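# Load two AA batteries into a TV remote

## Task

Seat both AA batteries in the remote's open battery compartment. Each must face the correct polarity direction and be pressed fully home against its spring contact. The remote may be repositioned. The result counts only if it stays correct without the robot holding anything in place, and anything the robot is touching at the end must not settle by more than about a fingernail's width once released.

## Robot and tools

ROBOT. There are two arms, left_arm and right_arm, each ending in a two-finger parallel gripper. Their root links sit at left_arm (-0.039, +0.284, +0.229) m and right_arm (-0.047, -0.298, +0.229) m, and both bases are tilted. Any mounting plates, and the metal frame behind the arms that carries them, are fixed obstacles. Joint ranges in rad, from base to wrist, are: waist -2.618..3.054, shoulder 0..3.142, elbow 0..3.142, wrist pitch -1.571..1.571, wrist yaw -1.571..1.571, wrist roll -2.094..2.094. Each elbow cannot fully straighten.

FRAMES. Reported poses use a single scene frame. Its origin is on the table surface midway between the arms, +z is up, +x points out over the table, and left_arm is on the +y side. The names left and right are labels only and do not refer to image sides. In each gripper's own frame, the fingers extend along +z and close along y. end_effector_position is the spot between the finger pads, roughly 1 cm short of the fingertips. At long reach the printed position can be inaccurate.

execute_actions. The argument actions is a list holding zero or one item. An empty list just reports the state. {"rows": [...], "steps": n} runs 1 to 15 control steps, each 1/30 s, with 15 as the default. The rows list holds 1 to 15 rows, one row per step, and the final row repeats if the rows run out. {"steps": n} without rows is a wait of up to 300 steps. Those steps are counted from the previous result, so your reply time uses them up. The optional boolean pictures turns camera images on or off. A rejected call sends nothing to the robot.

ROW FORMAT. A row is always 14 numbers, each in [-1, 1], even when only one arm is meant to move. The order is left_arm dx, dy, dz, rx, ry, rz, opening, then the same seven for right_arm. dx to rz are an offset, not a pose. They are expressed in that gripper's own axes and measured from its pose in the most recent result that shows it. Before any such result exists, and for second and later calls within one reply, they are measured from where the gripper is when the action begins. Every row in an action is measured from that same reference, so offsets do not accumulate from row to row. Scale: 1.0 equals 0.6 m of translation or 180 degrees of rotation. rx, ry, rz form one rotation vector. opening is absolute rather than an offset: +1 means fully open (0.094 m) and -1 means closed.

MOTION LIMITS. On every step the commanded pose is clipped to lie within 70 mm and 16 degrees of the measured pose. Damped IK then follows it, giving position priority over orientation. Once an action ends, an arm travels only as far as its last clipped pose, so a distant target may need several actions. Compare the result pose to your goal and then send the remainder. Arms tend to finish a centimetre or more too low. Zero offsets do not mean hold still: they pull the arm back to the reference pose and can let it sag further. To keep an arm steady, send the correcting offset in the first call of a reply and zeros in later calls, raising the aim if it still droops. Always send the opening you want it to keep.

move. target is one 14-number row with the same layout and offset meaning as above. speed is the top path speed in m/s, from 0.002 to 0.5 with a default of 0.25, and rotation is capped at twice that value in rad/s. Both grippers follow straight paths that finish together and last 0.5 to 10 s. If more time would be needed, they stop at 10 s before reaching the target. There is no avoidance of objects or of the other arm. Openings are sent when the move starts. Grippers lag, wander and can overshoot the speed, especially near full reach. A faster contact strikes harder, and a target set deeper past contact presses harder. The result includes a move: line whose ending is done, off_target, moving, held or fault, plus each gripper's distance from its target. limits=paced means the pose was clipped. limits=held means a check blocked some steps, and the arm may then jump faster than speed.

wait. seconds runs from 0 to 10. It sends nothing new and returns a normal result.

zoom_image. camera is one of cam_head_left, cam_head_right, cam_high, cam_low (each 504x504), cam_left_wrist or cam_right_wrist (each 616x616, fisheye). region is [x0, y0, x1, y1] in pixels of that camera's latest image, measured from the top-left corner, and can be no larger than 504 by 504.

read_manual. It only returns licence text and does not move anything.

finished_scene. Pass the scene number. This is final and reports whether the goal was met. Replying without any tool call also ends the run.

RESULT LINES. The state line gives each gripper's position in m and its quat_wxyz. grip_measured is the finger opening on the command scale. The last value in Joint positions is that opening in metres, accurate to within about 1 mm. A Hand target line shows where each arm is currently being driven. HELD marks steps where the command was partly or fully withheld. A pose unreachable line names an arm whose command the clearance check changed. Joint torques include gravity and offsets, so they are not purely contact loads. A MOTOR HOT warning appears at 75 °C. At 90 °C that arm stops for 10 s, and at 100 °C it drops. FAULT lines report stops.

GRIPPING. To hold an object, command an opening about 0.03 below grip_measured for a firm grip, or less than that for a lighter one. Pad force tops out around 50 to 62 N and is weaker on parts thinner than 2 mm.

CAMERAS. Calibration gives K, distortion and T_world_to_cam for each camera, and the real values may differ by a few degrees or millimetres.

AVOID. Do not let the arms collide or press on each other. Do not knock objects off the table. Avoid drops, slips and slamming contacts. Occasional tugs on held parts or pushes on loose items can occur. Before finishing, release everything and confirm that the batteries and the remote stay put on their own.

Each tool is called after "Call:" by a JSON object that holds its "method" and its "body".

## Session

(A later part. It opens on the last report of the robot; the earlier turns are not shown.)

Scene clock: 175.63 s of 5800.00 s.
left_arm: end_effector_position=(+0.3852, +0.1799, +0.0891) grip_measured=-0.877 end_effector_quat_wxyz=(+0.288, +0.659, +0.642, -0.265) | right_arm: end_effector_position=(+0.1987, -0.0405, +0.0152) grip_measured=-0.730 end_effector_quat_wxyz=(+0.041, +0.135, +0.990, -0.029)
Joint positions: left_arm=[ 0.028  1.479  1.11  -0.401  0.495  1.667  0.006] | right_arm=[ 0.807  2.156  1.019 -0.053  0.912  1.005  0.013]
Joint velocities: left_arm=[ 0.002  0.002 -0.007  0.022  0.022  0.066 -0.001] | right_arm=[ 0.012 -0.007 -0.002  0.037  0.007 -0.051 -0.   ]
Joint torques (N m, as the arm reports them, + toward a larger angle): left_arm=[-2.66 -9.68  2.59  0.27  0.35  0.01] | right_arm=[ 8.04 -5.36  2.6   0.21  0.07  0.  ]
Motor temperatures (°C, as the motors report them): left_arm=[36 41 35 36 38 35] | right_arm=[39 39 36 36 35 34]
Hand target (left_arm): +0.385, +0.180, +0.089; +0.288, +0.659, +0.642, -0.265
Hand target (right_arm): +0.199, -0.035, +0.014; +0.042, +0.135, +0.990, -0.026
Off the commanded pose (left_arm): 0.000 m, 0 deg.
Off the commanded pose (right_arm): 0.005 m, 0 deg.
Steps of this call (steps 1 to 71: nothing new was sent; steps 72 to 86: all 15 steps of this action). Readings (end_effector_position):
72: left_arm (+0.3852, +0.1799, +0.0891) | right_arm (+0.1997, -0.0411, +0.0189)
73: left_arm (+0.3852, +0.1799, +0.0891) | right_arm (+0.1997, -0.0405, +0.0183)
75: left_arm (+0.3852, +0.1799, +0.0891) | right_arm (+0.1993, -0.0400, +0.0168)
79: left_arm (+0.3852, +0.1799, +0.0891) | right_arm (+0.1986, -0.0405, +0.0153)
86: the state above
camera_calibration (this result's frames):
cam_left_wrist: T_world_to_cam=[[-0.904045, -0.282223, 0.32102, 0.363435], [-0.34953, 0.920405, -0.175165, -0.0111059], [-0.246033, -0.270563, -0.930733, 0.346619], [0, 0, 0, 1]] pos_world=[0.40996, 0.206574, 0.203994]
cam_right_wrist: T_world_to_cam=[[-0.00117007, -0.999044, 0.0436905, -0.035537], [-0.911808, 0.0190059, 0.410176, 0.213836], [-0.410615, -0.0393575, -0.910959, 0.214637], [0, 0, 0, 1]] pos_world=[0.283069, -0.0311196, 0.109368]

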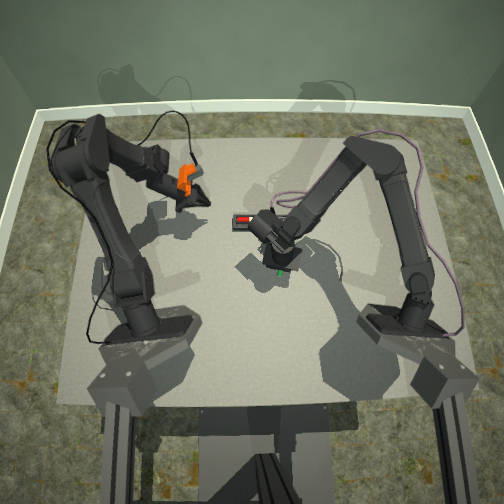

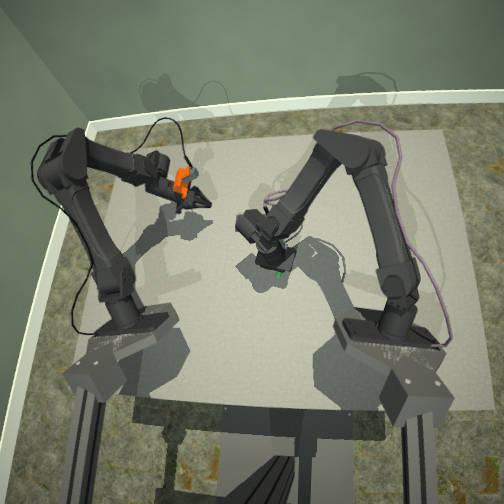

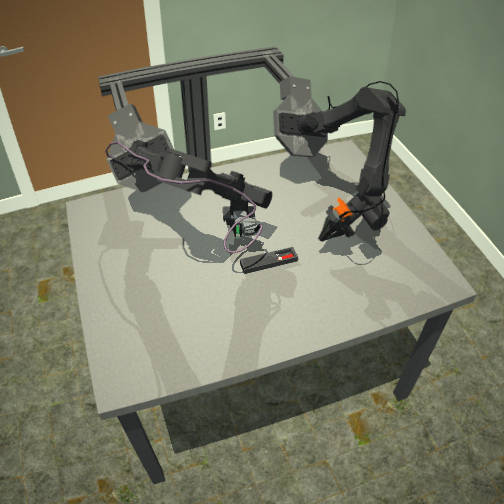

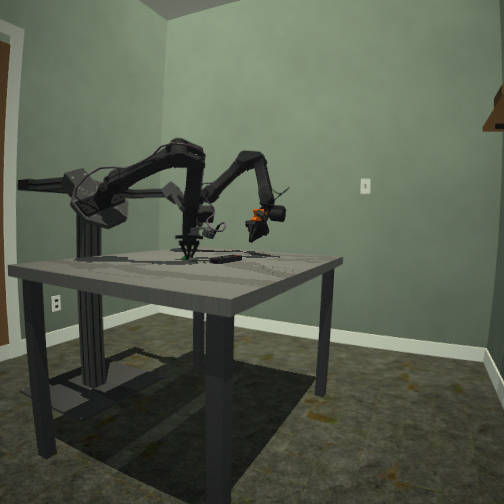

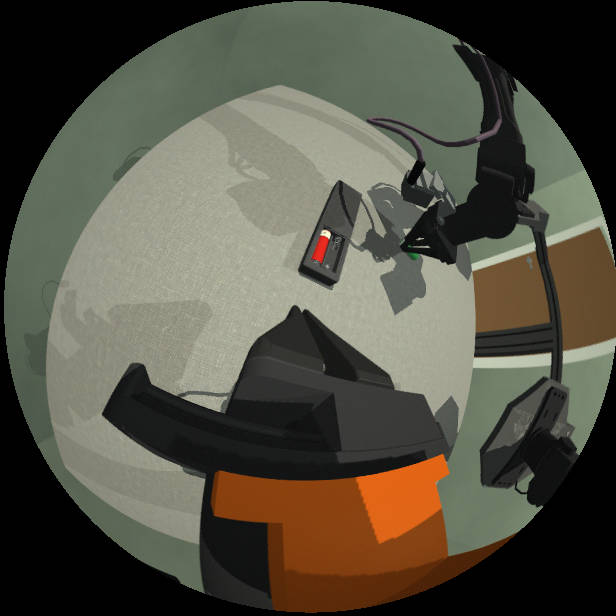

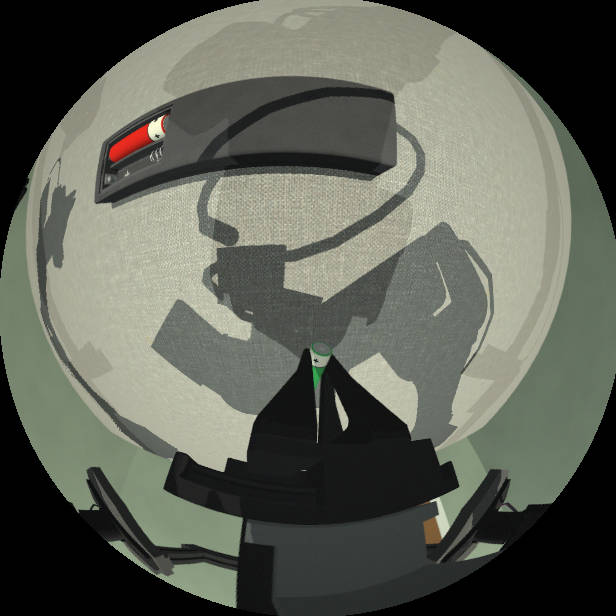

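Call:
{"method": "move", "body": {"target": [0,0,-0.08,0,0,0,-0.88,0,0.01,-0.09,0,0,0,-0.76], "speed": 0.2}}

Call:
{"method": "move", "body": {"target": [0,0,0,0,0,0,-0.88,-0.172,0.291,-0.03,-0.168,-0.100,-0.548,-0.76], "speed": 0.35}}

Scene clock: 183.13 s of 5800.00 s.
left_arm: end_effector_position=(+0.3736, +0.2130, +0.1135) grip_measured=-0.877 end_effector_quat_wxyz=(+0.272, +0.660, +0.647, -0.269) | right_arm: end_effector_position=(+0.1858, -0.0376, +0.0603) grip_measured=-0.730 end_effector_quat_wxyz=(+0.028, +0.124, +0.991, -0.036)
Joint positions: left_arm=[ 0.108  1.374  1.11  -0.564  0.53   1.73   0.006] | right_arm=[ 0.922  2.089  1.052 -0.34   0.931  1.199  0.013]
Joint velocities: left_arm=[-0.007 -0.007 -0.012 -0.037 -0.066 -0.022  0.   ] | right_arm=[-0.017 -0.032 -0.002 -0.037 -0.007  0.007 -0.001]
Joint torques (N m, as the arm reports them, + toward a larger angle): left_arm=[ -1.52 -10.16   4.89  -0.02   0.56   0.09] | right_arm=[ 8.99 -7.32  3.54  0.02  0.27  0.09]
Motor temperatures (°C, as the motors report them): left_arm=[36 41 36 36 38 35] | right_arm=[39 39 36 36 35 34]
Hand target (left_arm): +0.385, +0.215, +0.123; +0.288, +0.660, +0.642, -0.264
Hand target (right_arm): +0.196, -0.031, +0.068; +0.040, +0.135, +0.990, -0.028
Off the commanded pose (left_arm): 0.014 m, 2 deg.
Off the commanded pose (right_arm): 0.015 m, 2 deg.
After step 90, 3.40 s passed at rest.
move: off_target (left_arm, right_arm)
camera_calibration (this result's frames):
cam_left_wrist: T_world_to_cam=[[-0.896406, -0.283052, 0.341083, 0.349502], [-0.348381, 0.925693, -0.147389, -0.0461405], [-0.274019, -0.250947, -0.928407, 0.381392], [0, 0, 0, 1]] pos_world=[0.40173, 0.237348, 0.228077]
cam_right_wrist: T_world_to_cam=[[0.0212722, -0.998252, 0.0551352, -0.0393888], [-0.899902, 0.00490817, 0.436064, 0.179171], [-0.435573, -0.0588924, -0.898225, 0.253714], [0, 0, 0, 1]] pos_world=[0.272585, -0.0252576, 0.151933]

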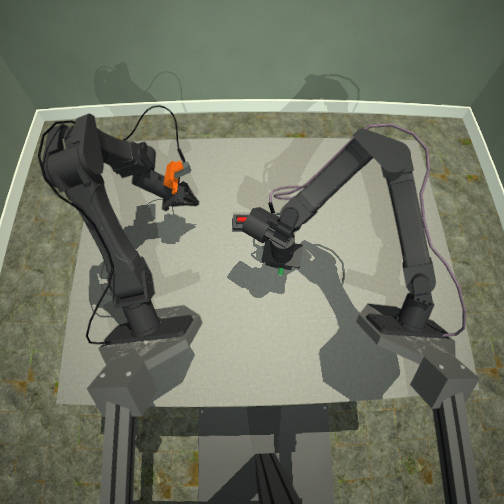

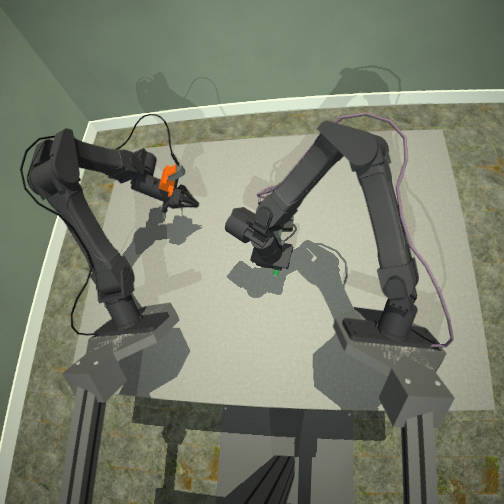

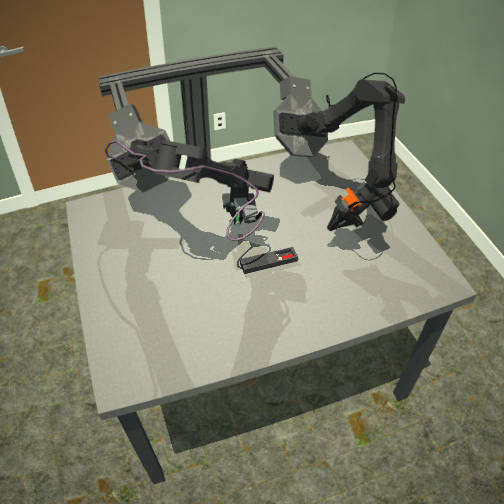

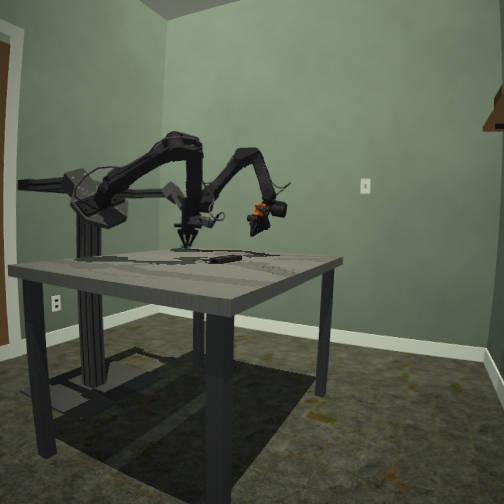

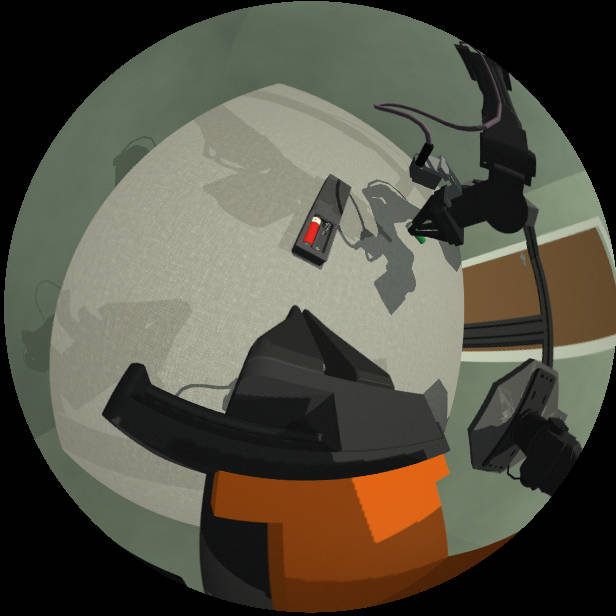

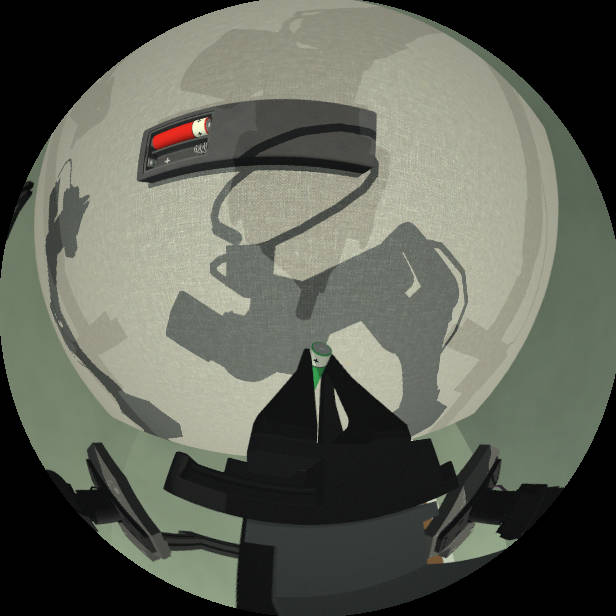

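Scene clock: 186.53 s of 5800.00 s.
left_arm: end_effector_position=(+0.3736, +0.2130, +0.1135) grip_measured=-0.877 end_effector_quat_wxyz=(+0.272, +0.660, +0.647, -0.269) | right_arm: end_effector_position=(+0.3260, +0.0996, +0.0671) grip_measured=-0.730 end_effector_quat_wxyz=(-0.141, +0.671, -0.711, -0.157)
Joint positions: left_arm=[ 0.108  1.374  1.11  -0.564  0.53   1.73   0.006] | right_arm=[ 0.781  2.205  1.609 -0.286  0.448 -0.98   0.013]
Joint velocities: left_arm=[-0.022 -0.002 -0.007 -0.022 -0.081  0.037 -0.001] | right_arm=[-0.002  0.017 -0.002 -0.037  0.037 -0.037 -0.001]
Joint torques (N m, as the arm reports them, + toward a larger angle): left_arm=[-1.95 -9.51  2.87  0.13  0.34  0.02] | right_arm=[10.62 -8.22  4.87  0.47 -0.49 -0.06]
Motor temperatures (°C, as the motors report them): left_arm=[35 41 36 36 38 35] | right_arm=[40 39 36 36 35 34]
Hand target (left_arm): +0.374, +0.213, +0.113; +0.272, +0.660, +0.647, -0.269
Hand target (right_arm): +0.326, +0.110, +0.074; -0.150, +0.675, -0.702, -0.170
Off the commanded pose (left_arm): 0.000 m, 0 deg.
Off the commanded pose (right_arm): 0.011 m, 2 deg.
move: off_target (right_arm)
camera_calibration (this result's frames):
cam_left_wrist: T_world_to_cam=[[-0.896406, -0.283052, 0.341083, 0.349502], [-0.348381, 0.925693, -0.147389, -0.0461405], [-0.274019, -0.250947, -0.928407, 0.381392], [0, 0, 0, 1]] pos_world=[0.40173, 0.237348, 0.228077]
cam_right_wrist: T_world_to_cam=[[0.977426, 0.203771, 0.0558176, -0.337301], [0.199235, -0.976886, 0.077458, 0.065235], [0.0703111, -0.0645887, -0.995432, 0.171087], [0, 0, 0, 1]] pos_world=[0.30466, 0.14351, 0.18408]

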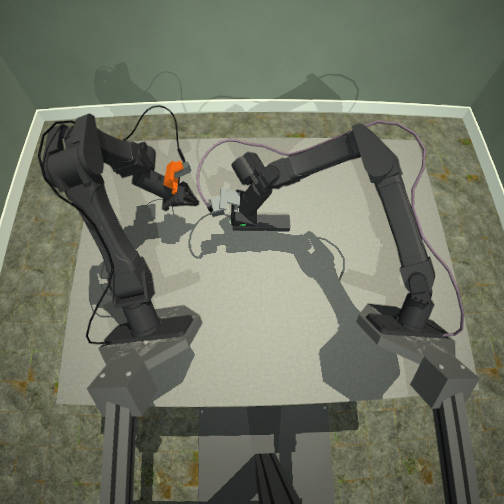

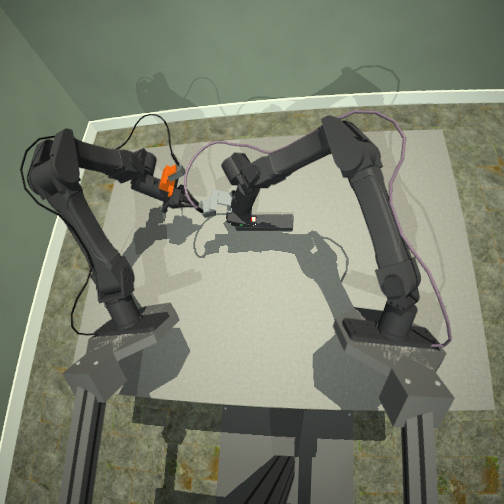

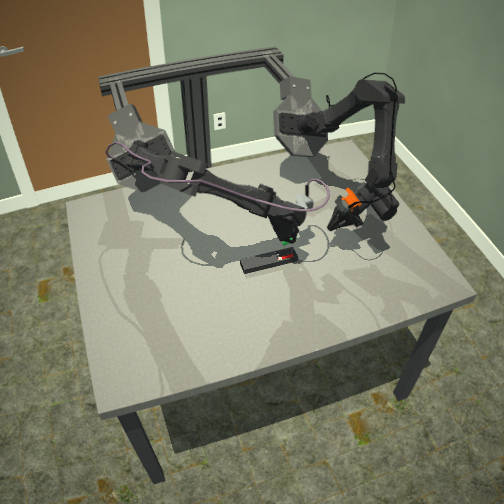

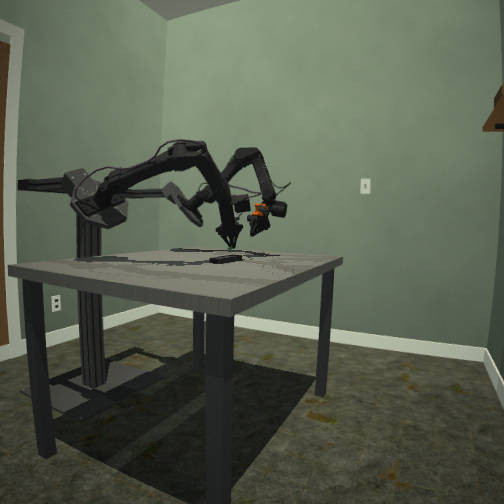

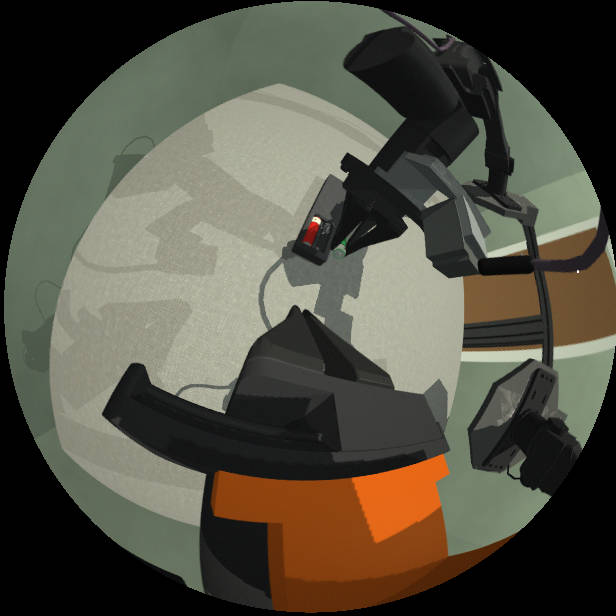

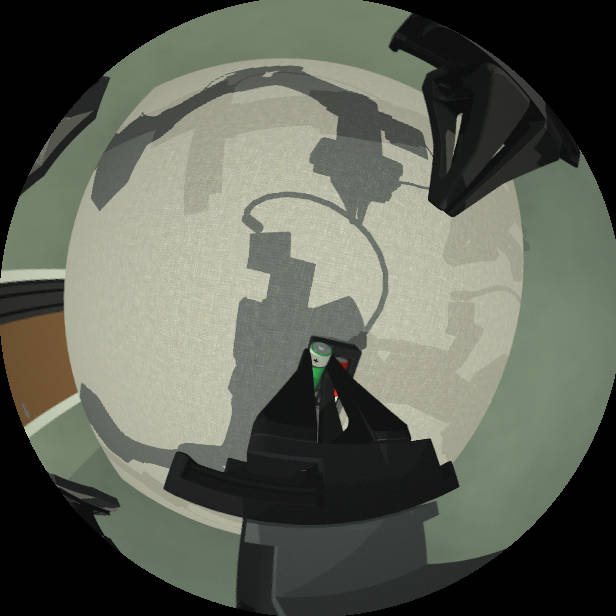

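Call:
{"method": "move", "body": {"target": [0,0,0,0,0,0,-0.88,-0.004,-0.022,0.007,0.012,-0.02,0,-0.76], "speed": 0.08}}

Call:
{"method": "zoom_image", "body": {"camera": "cam_left_wrist", "region": [270,160,400,290]}}

Call:
{"method": "zoom_image", "body": {"camera": "cam_right_wrist", "region": [250,300,400,450]}}

Scene clock: 191.23 s of 5800.00 s.
left_arm: end_effector_position=(+0.3736, +0.2130, +0.1135) grip_measured=-0.877 end_effector_quat_wxyz=(+0.272, +0.660, +0.647, -0.269) | right_arm: end_effector_position=(+0.3430, +0.0971, +0.0564) grip_measured=-0.730 end_effector_quat_wxyz=(-0.167, +0.659, -0.717, -0.153)
Joint positions: left_arm=[ 0.108  1.374  1.11  -0.564  0.53   1.73   0.006] | right_arm=[ 0.744  2.205  1.593 -0.196  0.422 -1.019  0.013]
Joint velocities: left_arm=[-0.007  0.002 -0.012  0.022 -0.066 -0.022  0.   ] | right_arm=[-0.032 -0.017 -0.007  0.022  0.007 -0.037 -0.   ]
Joint torques (N m, as the arm reports them, + toward a larger angle): left_arm=[-1.95 -9.5   2.87  0.13  0.33  0.02] | right_arm=[10.45 -9.91  2.49  0.67 -0.5  -0.12]
Motor temperatures (°C, as the motors report them): left_arm=[35 41 36 36 38 35] | right_arm=[40 40 36 36 35 34]
Hand target (left_arm): +0.374, +0.213, +0.113; +0.272, +0.660, +0.647, -0.269
Hand target (right_arm): +0.339, +0.103, +0.064; -0.176, +0.663, -0.709, -0.165
Off the commanded pose (left_arm): 0.000 m, 0 deg.
Off the commanded pose (right_arm): 0.010 m, 2 deg.
After step 90, 0.77 s passed at rest.
move: done
camera_calibration (this result's frames):
cam_left_wrist: T_world_to_cam=[[-0.896406, -0.283052, 0.341083, 0.349502], [-0.348381, 0.925693, -0.147389, -0.0461405], [-0.274019, -0.250947, -0.928407, 0.381392], [0, 0, 0, 1]] pos_world=[0.40173, 0.237348, 0.228077]
cam_right_wrist: T_world_to_cam=[[0.98118, 0.167188, 0.0966108, -0.352795], [0.162374, -0.985152, 0.0557641, 0.0749514], [0.104499, -0.0390276, -0.993759, 0.144799], [0, 0, 0, 1]] pos_world=[0.318853, 0.138473, 0.1738]

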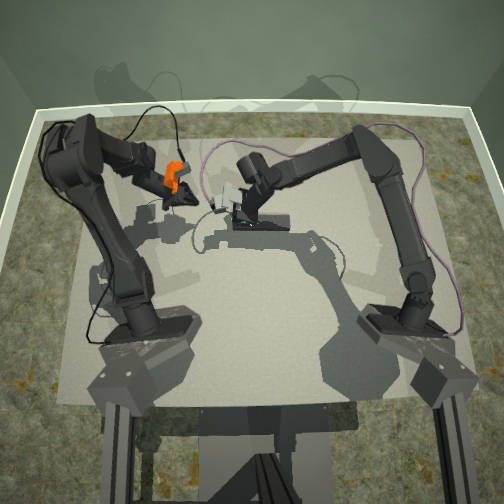

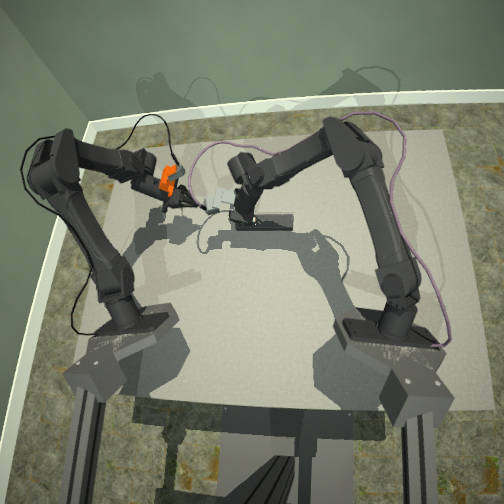

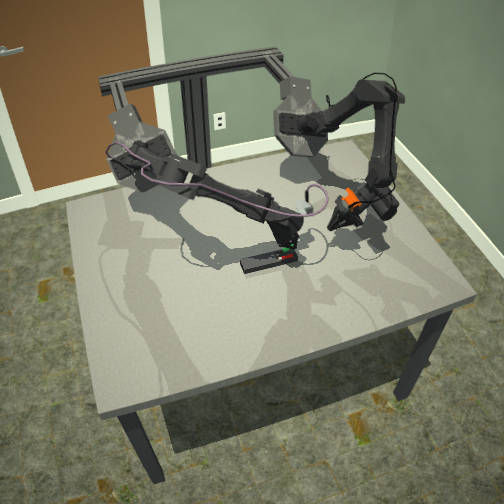

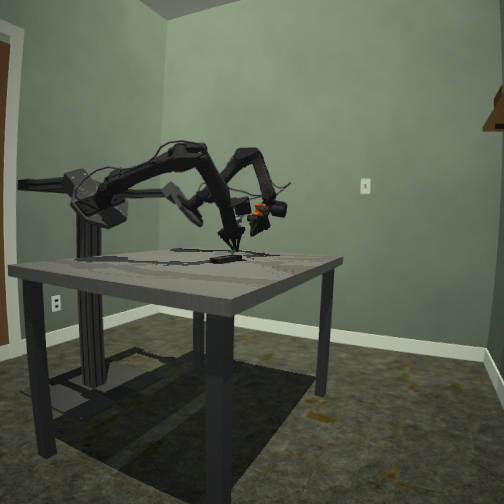

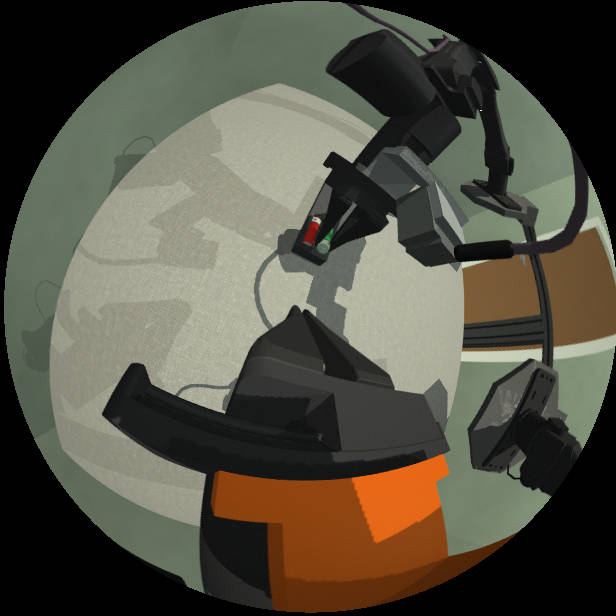

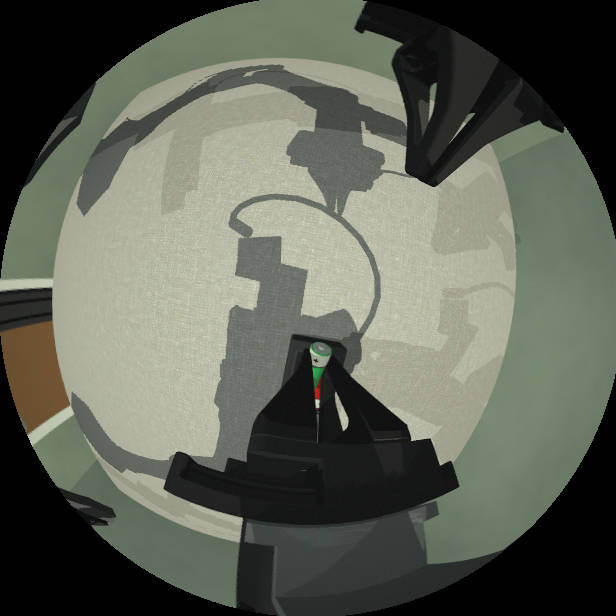

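Region (270, 160, 400, 290) of cam_left_wrist's 616x616 image, scaled by 3.877, with more detail than that image has.

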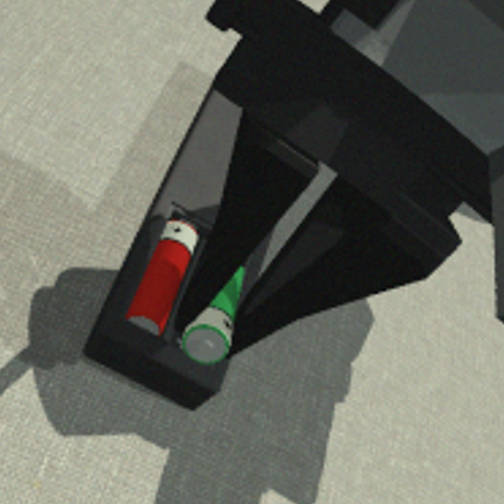

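Region (250, 300, 400, 450) of cam_right_wrist's 616x616 image, scaled by 3.360, with more detail than that image has.

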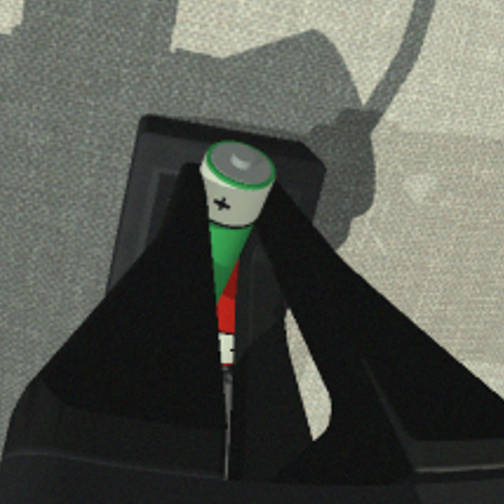

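Call:
{"method": "execute_actions", "body": {"actions": [{"rows":[[0,0,0,0,0,0,-0.88,-0.015,0.009,-0.008,-0.002,-0.008,0,-0.76],[0,0,0,0,0,0,-0.88,-0.015,0.011,-0.008,-0.004,-0.008,0,-0.76],[0,0,0,0,0,0,-0.88,-0.015,0.012,-0.007,-0.005,-0.008,0,-0.76],[0,0,0,0,0,0,-0.88,-0.014,0.012,-0.005,-0.005,-0.008,0,-0.76],[0,0,0,0,0,0,-0.88,-0.013,0.012,-0.003,-0.005,-0.008,0,-0.76],[0,0,0,0,0,0,-0.88,-0.012,0.012,-0.001,-0.005,-0.008,0,-0.76],[0,0,0,0,0,0,-0.88,-0.011,0.012,0.001,-0.005,-0.008,0,-0.76],[0,0,0,0,0,0,-0.88,-0.010,0.012,0.003,-0.005,-0.008,0,-0.76],[0,0,0,0,0,0,-0.88,-0.009,0.012,0.005,-0.005,-0.008,0,-0.76],[0,0,0,0,0,0,-0.88,-0.008,0.012,0.007,-0.005,-0.008,0,-0.76],[0,0,0,0,0,0,-0.88,-0.007,0.012,0.009,-0.005,-0.008,0,-0.76]],"steps":15}]}}

Call:
{"method": "zoom_image", "body": {"camera": "cam_left_wrist", "region": [270,160,400,290]}}

Call:
{"method": "zoom_image", "body": {"camera": "cam_head_left", "region": [210,190,300,250]}}

Scene clock: 198.63 s of 5800.00 s.
left_arm: end_effector_position=(+0.3736, +0.2130, +0.1135) grip_measured=-0.877 end_effector_quat_wxyz=(+0.272, +0.660, +0.647, -0.269) | right_arm: end_effector_position=(+0.3470, +0.0940, +0.0525) grip_measured=-0.730 end_effector_quat_wxyz=(-0.168, +0.654, -0.722, -0.151)
Joint positions: left_arm=[ 0.108  1.374  1.11  -0.564  0.53   1.73   0.006] | right_arm=[ 0.732  2.205  1.593 -0.187  0.417 -1.019  0.013]
Joint velocities: left_arm=[-0.012 -0.002 -0.002 -0.037 -0.037  0.007 -0.001] | right_arm=[-0.037  0.002 -0.002  0.037 -0.007  0.037  0.   ]
Joint torques (N m, as the arm reports them, + toward a larger angle): left_arm=[-1.95 -9.49  2.88  0.13  0.33  0.01] | right_arm=[10.69 -7.97  2.88  0.68 -0.51 -0.01]
Motor temperatures (°C, as the motors report them): left_arm=[35 41 36 36 38 35] | right_arm=[40 40 36 36 35 34]
Hand target (left_arm): +0.374, +0.213, +0.113; +0.272, +0.660, +0.647, -0.269
Hand target (right_arm): +0.336, +0.103, +0.053; +0.170, -0.658, +0.714, +0.166
Off the commanded pose (left_arm): 0.000 m, 0 deg.
Off the commanded pose (right_arm): 0.015 m, 2 deg.
Steps of this call (steps 1 to 90: nothing new was sent; then 3.90 s passed at rest; steps 91 to 105: all 15 steps of this action). Readings (end_effector_position):
91: left_arm (+0.3736, +0.2130, +0.1135) | right_arm (+0.3431, +0.0973, +0.0565)
92: left_arm (+0.3736, +0.2130, +0.1135) | right_arm (+0.3431, +0.0973, +0.0565)
94: left_arm (+0.3736, +0.2130, +0.1135) | right_arm (+0.3431, +0.0973, +0.0565)
98: left_arm (+0.3736, +0.2130, +0.1135) | right_arm (+0.3433, +0.0973, +0.0564)
105: the state above
camera_calibration (this result's frames):
cam_left_wrist: T_world_to_cam=[[-0.896406, -0.283052, 0.341083, 0.349502], [-0.348381, 0.925693, -0.147389, -0.0461405], [-0.274019, -0.250947, -0.928407, 0.381392], [0, 0, 0, 1]] pos_world=[0.40173, 0.237348, 0.228077]
cam_right_wrist: T_world_to_cam=[[0.983217, 0.154649, 0.0967917, -0.355408], [0.149721, -0.987124, 0.0563007, 0.0760422], [0.104252, -0.040864, -0.993711, 0.140671], [0, 0, 0, 1]] pos_world=[0.323392, 0.135775, 0.169906]

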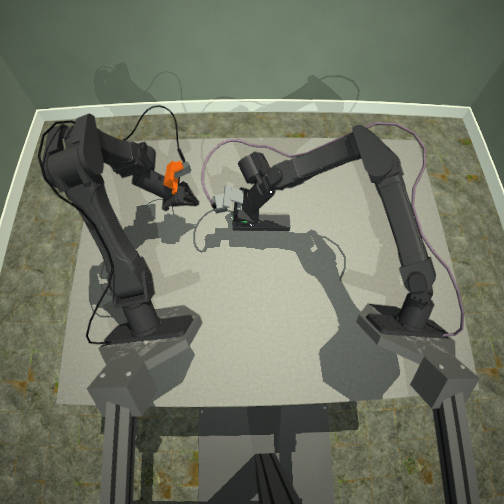

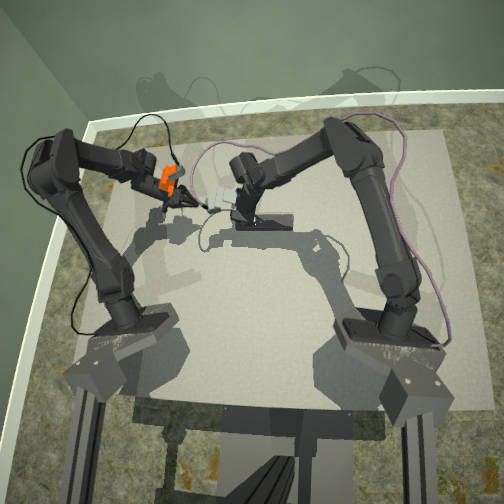

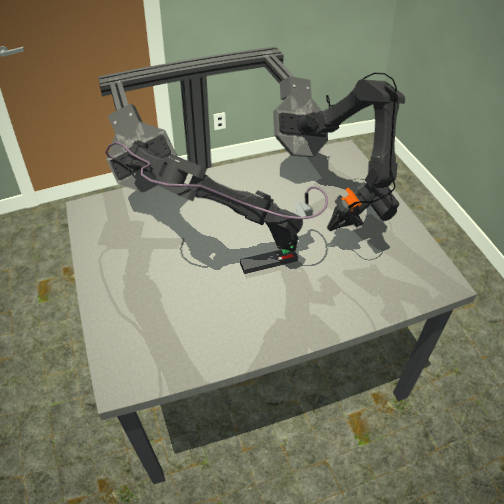

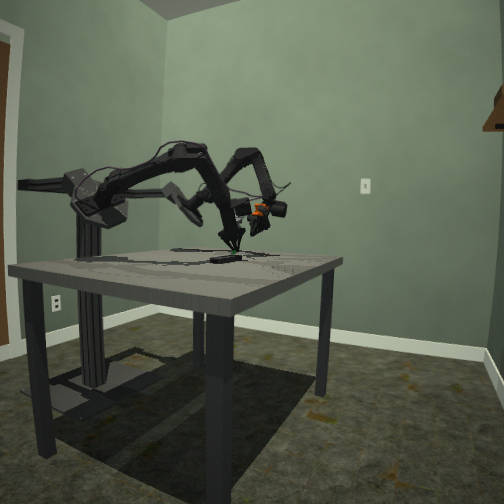

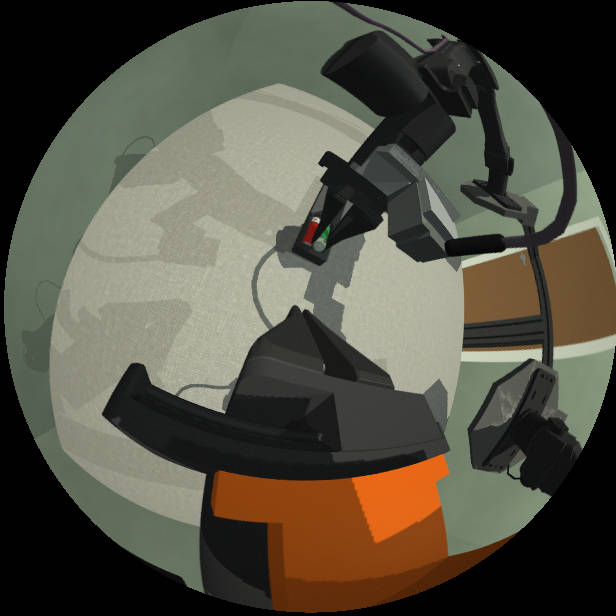

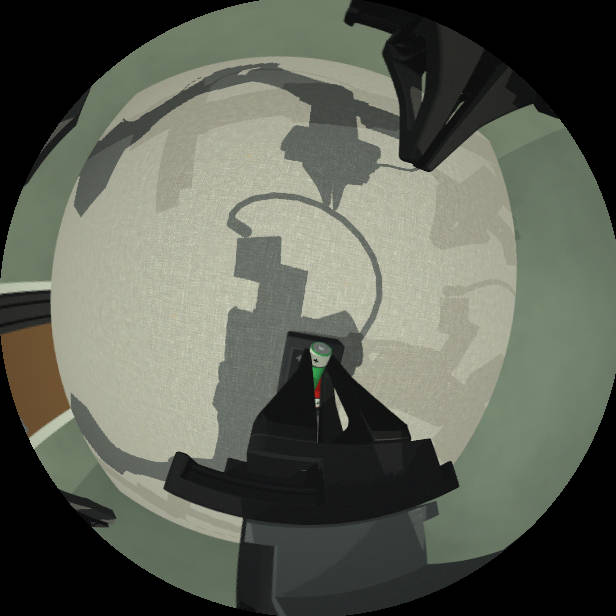

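Region (270, 160, 400, 290) of cam_left_wrist's 616x616 image, scaled by 3.877, with more detail than that image has.

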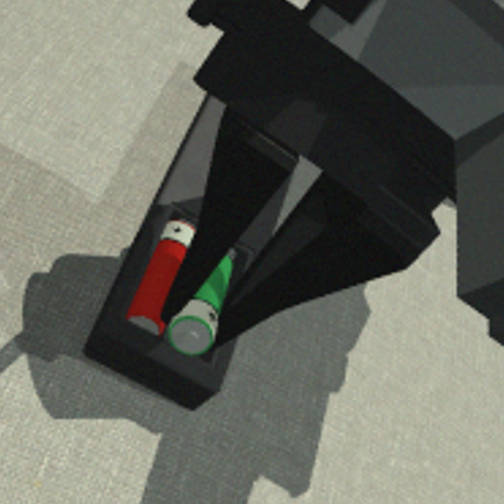

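Region (210, 190, 300, 250) of cam_head_left's 504x504 image, scaled by 5.600, with more detail than that image has.

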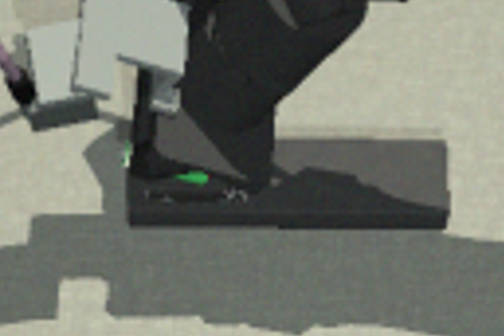

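Call:
{"method": "execute_actions", "body": {"actions": [{"rows":[[0,0,0,0,0,0,-0.88,-0.015,0.019,0.005,-0.008,-0.008,-0.004,-0.76],[0,0,0,0,0,0,-0.88,-0.016,0.021,0.004,-0.010,-0.008,-0.006,-0.76],[0,0,0,0,0,0,-0.88,-0.017,0.023,0.004,-0.012,-0.008,-0.008,-0.76],[0,0,0,0,0,0,-0.88,-0.018,0.025,0.004,-0.014,-0.008,-0.010,-0.76],[0,0,0,0,0,0,-0.88,-0.019,0.027,0.004,-0.016,-0.008,-0.010,-0.76],[0,0,0,0,0,0,-0.88,-0.019,0.029,0.004,-0.018,-0.008,-0.010,-0.76],[0,0,0,0,0,0,-0.88,-0.019,0.031,0.004,-0.018,-0.008,-0.010,-0.76]],"steps":15}]}}

Call:
{"method": "zoom_image", "body": {"camera": "cam_left_wrist", "region": [270,160,400,290]}}

Call:
{"method": "zoom_image", "body": {"camera": "cam_head_left", "region": [210,190,300,250]}}

Scene clock: 203.43 s of 5800.00 s.
left_arm: end_effector_position=(+0.3736, +0.2130, +0.1135) grip_measured=-0.877 end_effector_quat_wxyz=(+0.272, +0.660, +0.647, -0.269) | right_arm: end_effector_position=(+0.3349, +0.0944, +0.0464) grip_measured=-0.730 end_effector_quat_wxyz=(-0.153, +0.663, -0.715, -0.160)
Joint positions: left_arm=[ 0.108  1.374  1.11  -0.564  0.53   1.73   0.006] | right_arm=[ 0.73   2.22   1.593 -0.211  0.404 -1.019  0.013]
Joint velocities: left_arm=[ 0.012  0.012  0.012  0.051 -0.066  0.007  0.001] | right_arm=[-0.012 -0.002 -0.012 -0.051  0.022 -0.037  0.   ]
Joint torques (N m, as the arm reports them, + toward a larger angle): left_arm=[-1.96 -9.5   2.88  0.14  0.34  0.02] | right_arm=[11.18 -8.48  4.14  0.43 -0.49 -0.02]
Motor temperatures (°C, as the motors report them): left_arm=[35 41 36 36 38 35] | right_arm=[40 40 36 36 35 34]
Hand target (left_arm): +0.374, +0.213, +0.113; +0.272, +0.660, +0.647, -0.269
Hand target (right_arm): +0.329, +0.106, +0.055; -0.160, +0.668, -0.705, -0.177
Off the commanded pose (left_arm): 0.000 m, 0 deg.
Off the commanded pose (right_arm): 0.016 m, 2 deg.
Steps of this call (steps 1 to 90: nothing new was sent; then 1.30 s passed at rest; steps 91 to 105: all 15 steps of this action). Readings (end_effector_position):
91: left_arm (+0.3736, +0.2130, +0.1135) | right_arm (+0.3478, +0.0938, +0.0520)
92: left_arm (+0.3736, +0.2130, +0.1135) | right_arm (+0.3478, +0.0939, +0.0521)
94: left_arm (+0.3736, +0.2130, +0.1135) | right_arm (+0.3470, +0.0938, +0.0520)
98: left_arm (+0.3736, +0.2130, +0.1135) | right_arm (+0.3409, +0.0942, +0.0494)
105: the state above
camera_calibration (this result's frames):
cam_left_wrist: T_world_to_cam=[[-0.896406, -0.283052, 0.341083, 0.349502], [-0.348381, 0.925693, -0.147389, -0.0461405], [-0.274019, -0.250947, -0.928407, 0.381392], [0, 0, 0, 1]] pos_world=[0.40173, 0.237348, 0.228077]
cam_right_wrist: T_world_to_cam=[[0.980557, 0.183978, 0.0682632, -0.343511], [0.180184, -0.981912, 0.0581583, 0.0677486], [0.0777283, -0.0447276, -0.995971, 0.145215], [0, 0, 0, 1]] pos_world=[0.313338, 0.136217, 0.164139]

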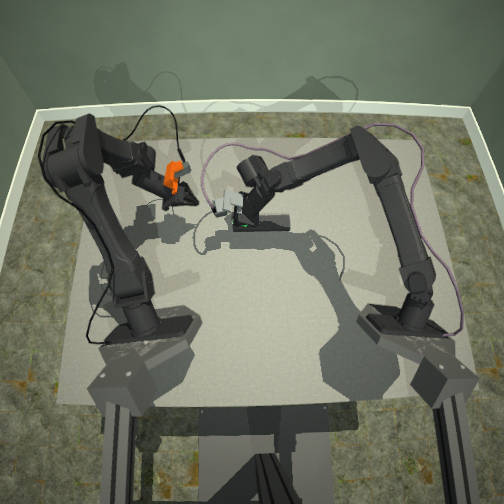

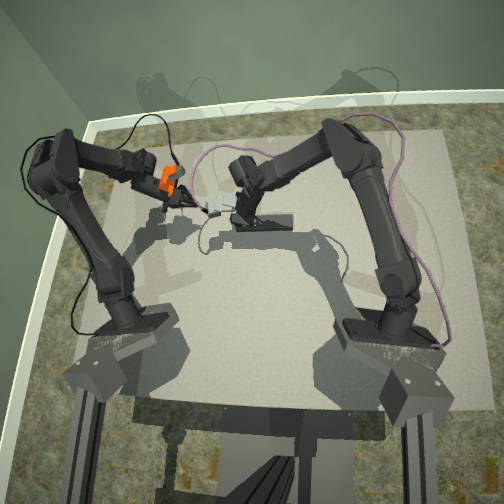

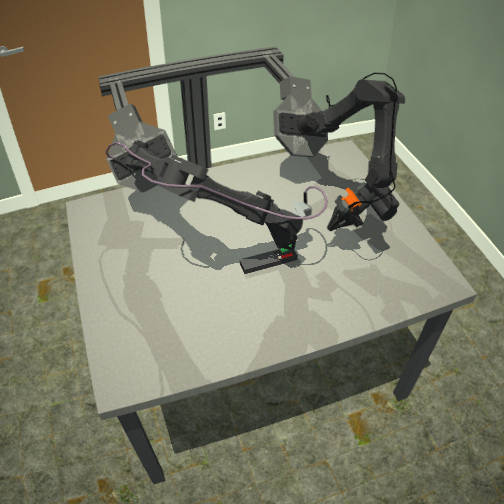

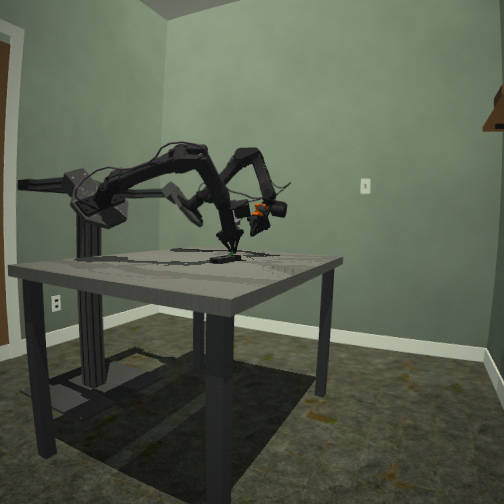

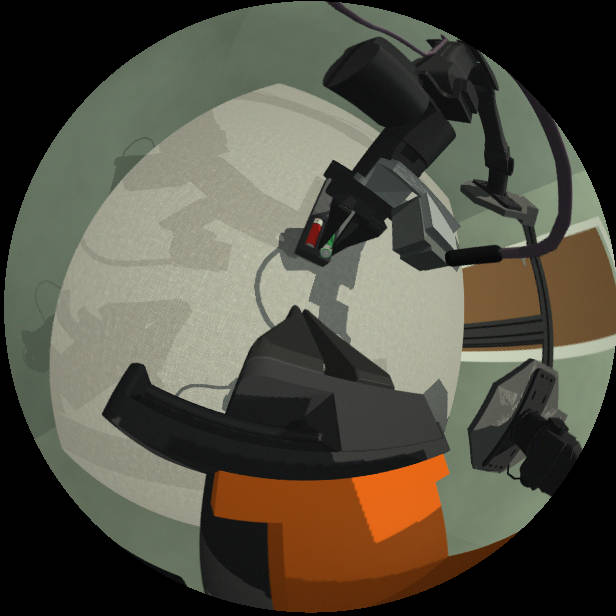

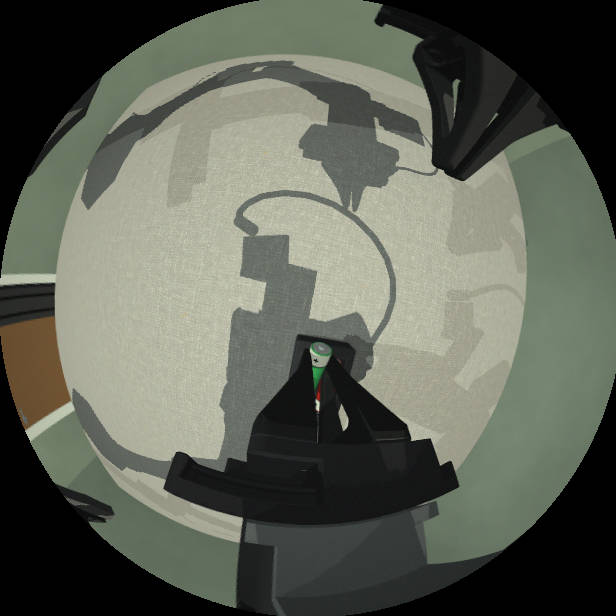

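Region (270, 160, 400, 290) of cam_left_wrist's 616x616 image, scaled by 3.877, with more detail than that image has.

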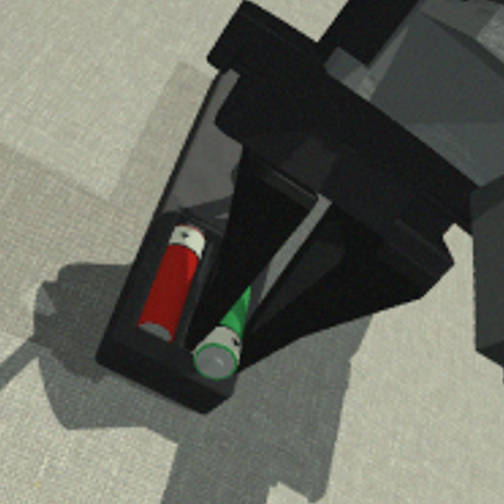

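Region (210, 190, 300, 250) of cam_head_left's 504x504 image, scaled by 5.600, with more detail than that image has.

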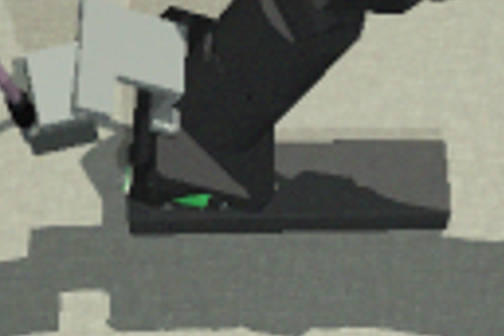

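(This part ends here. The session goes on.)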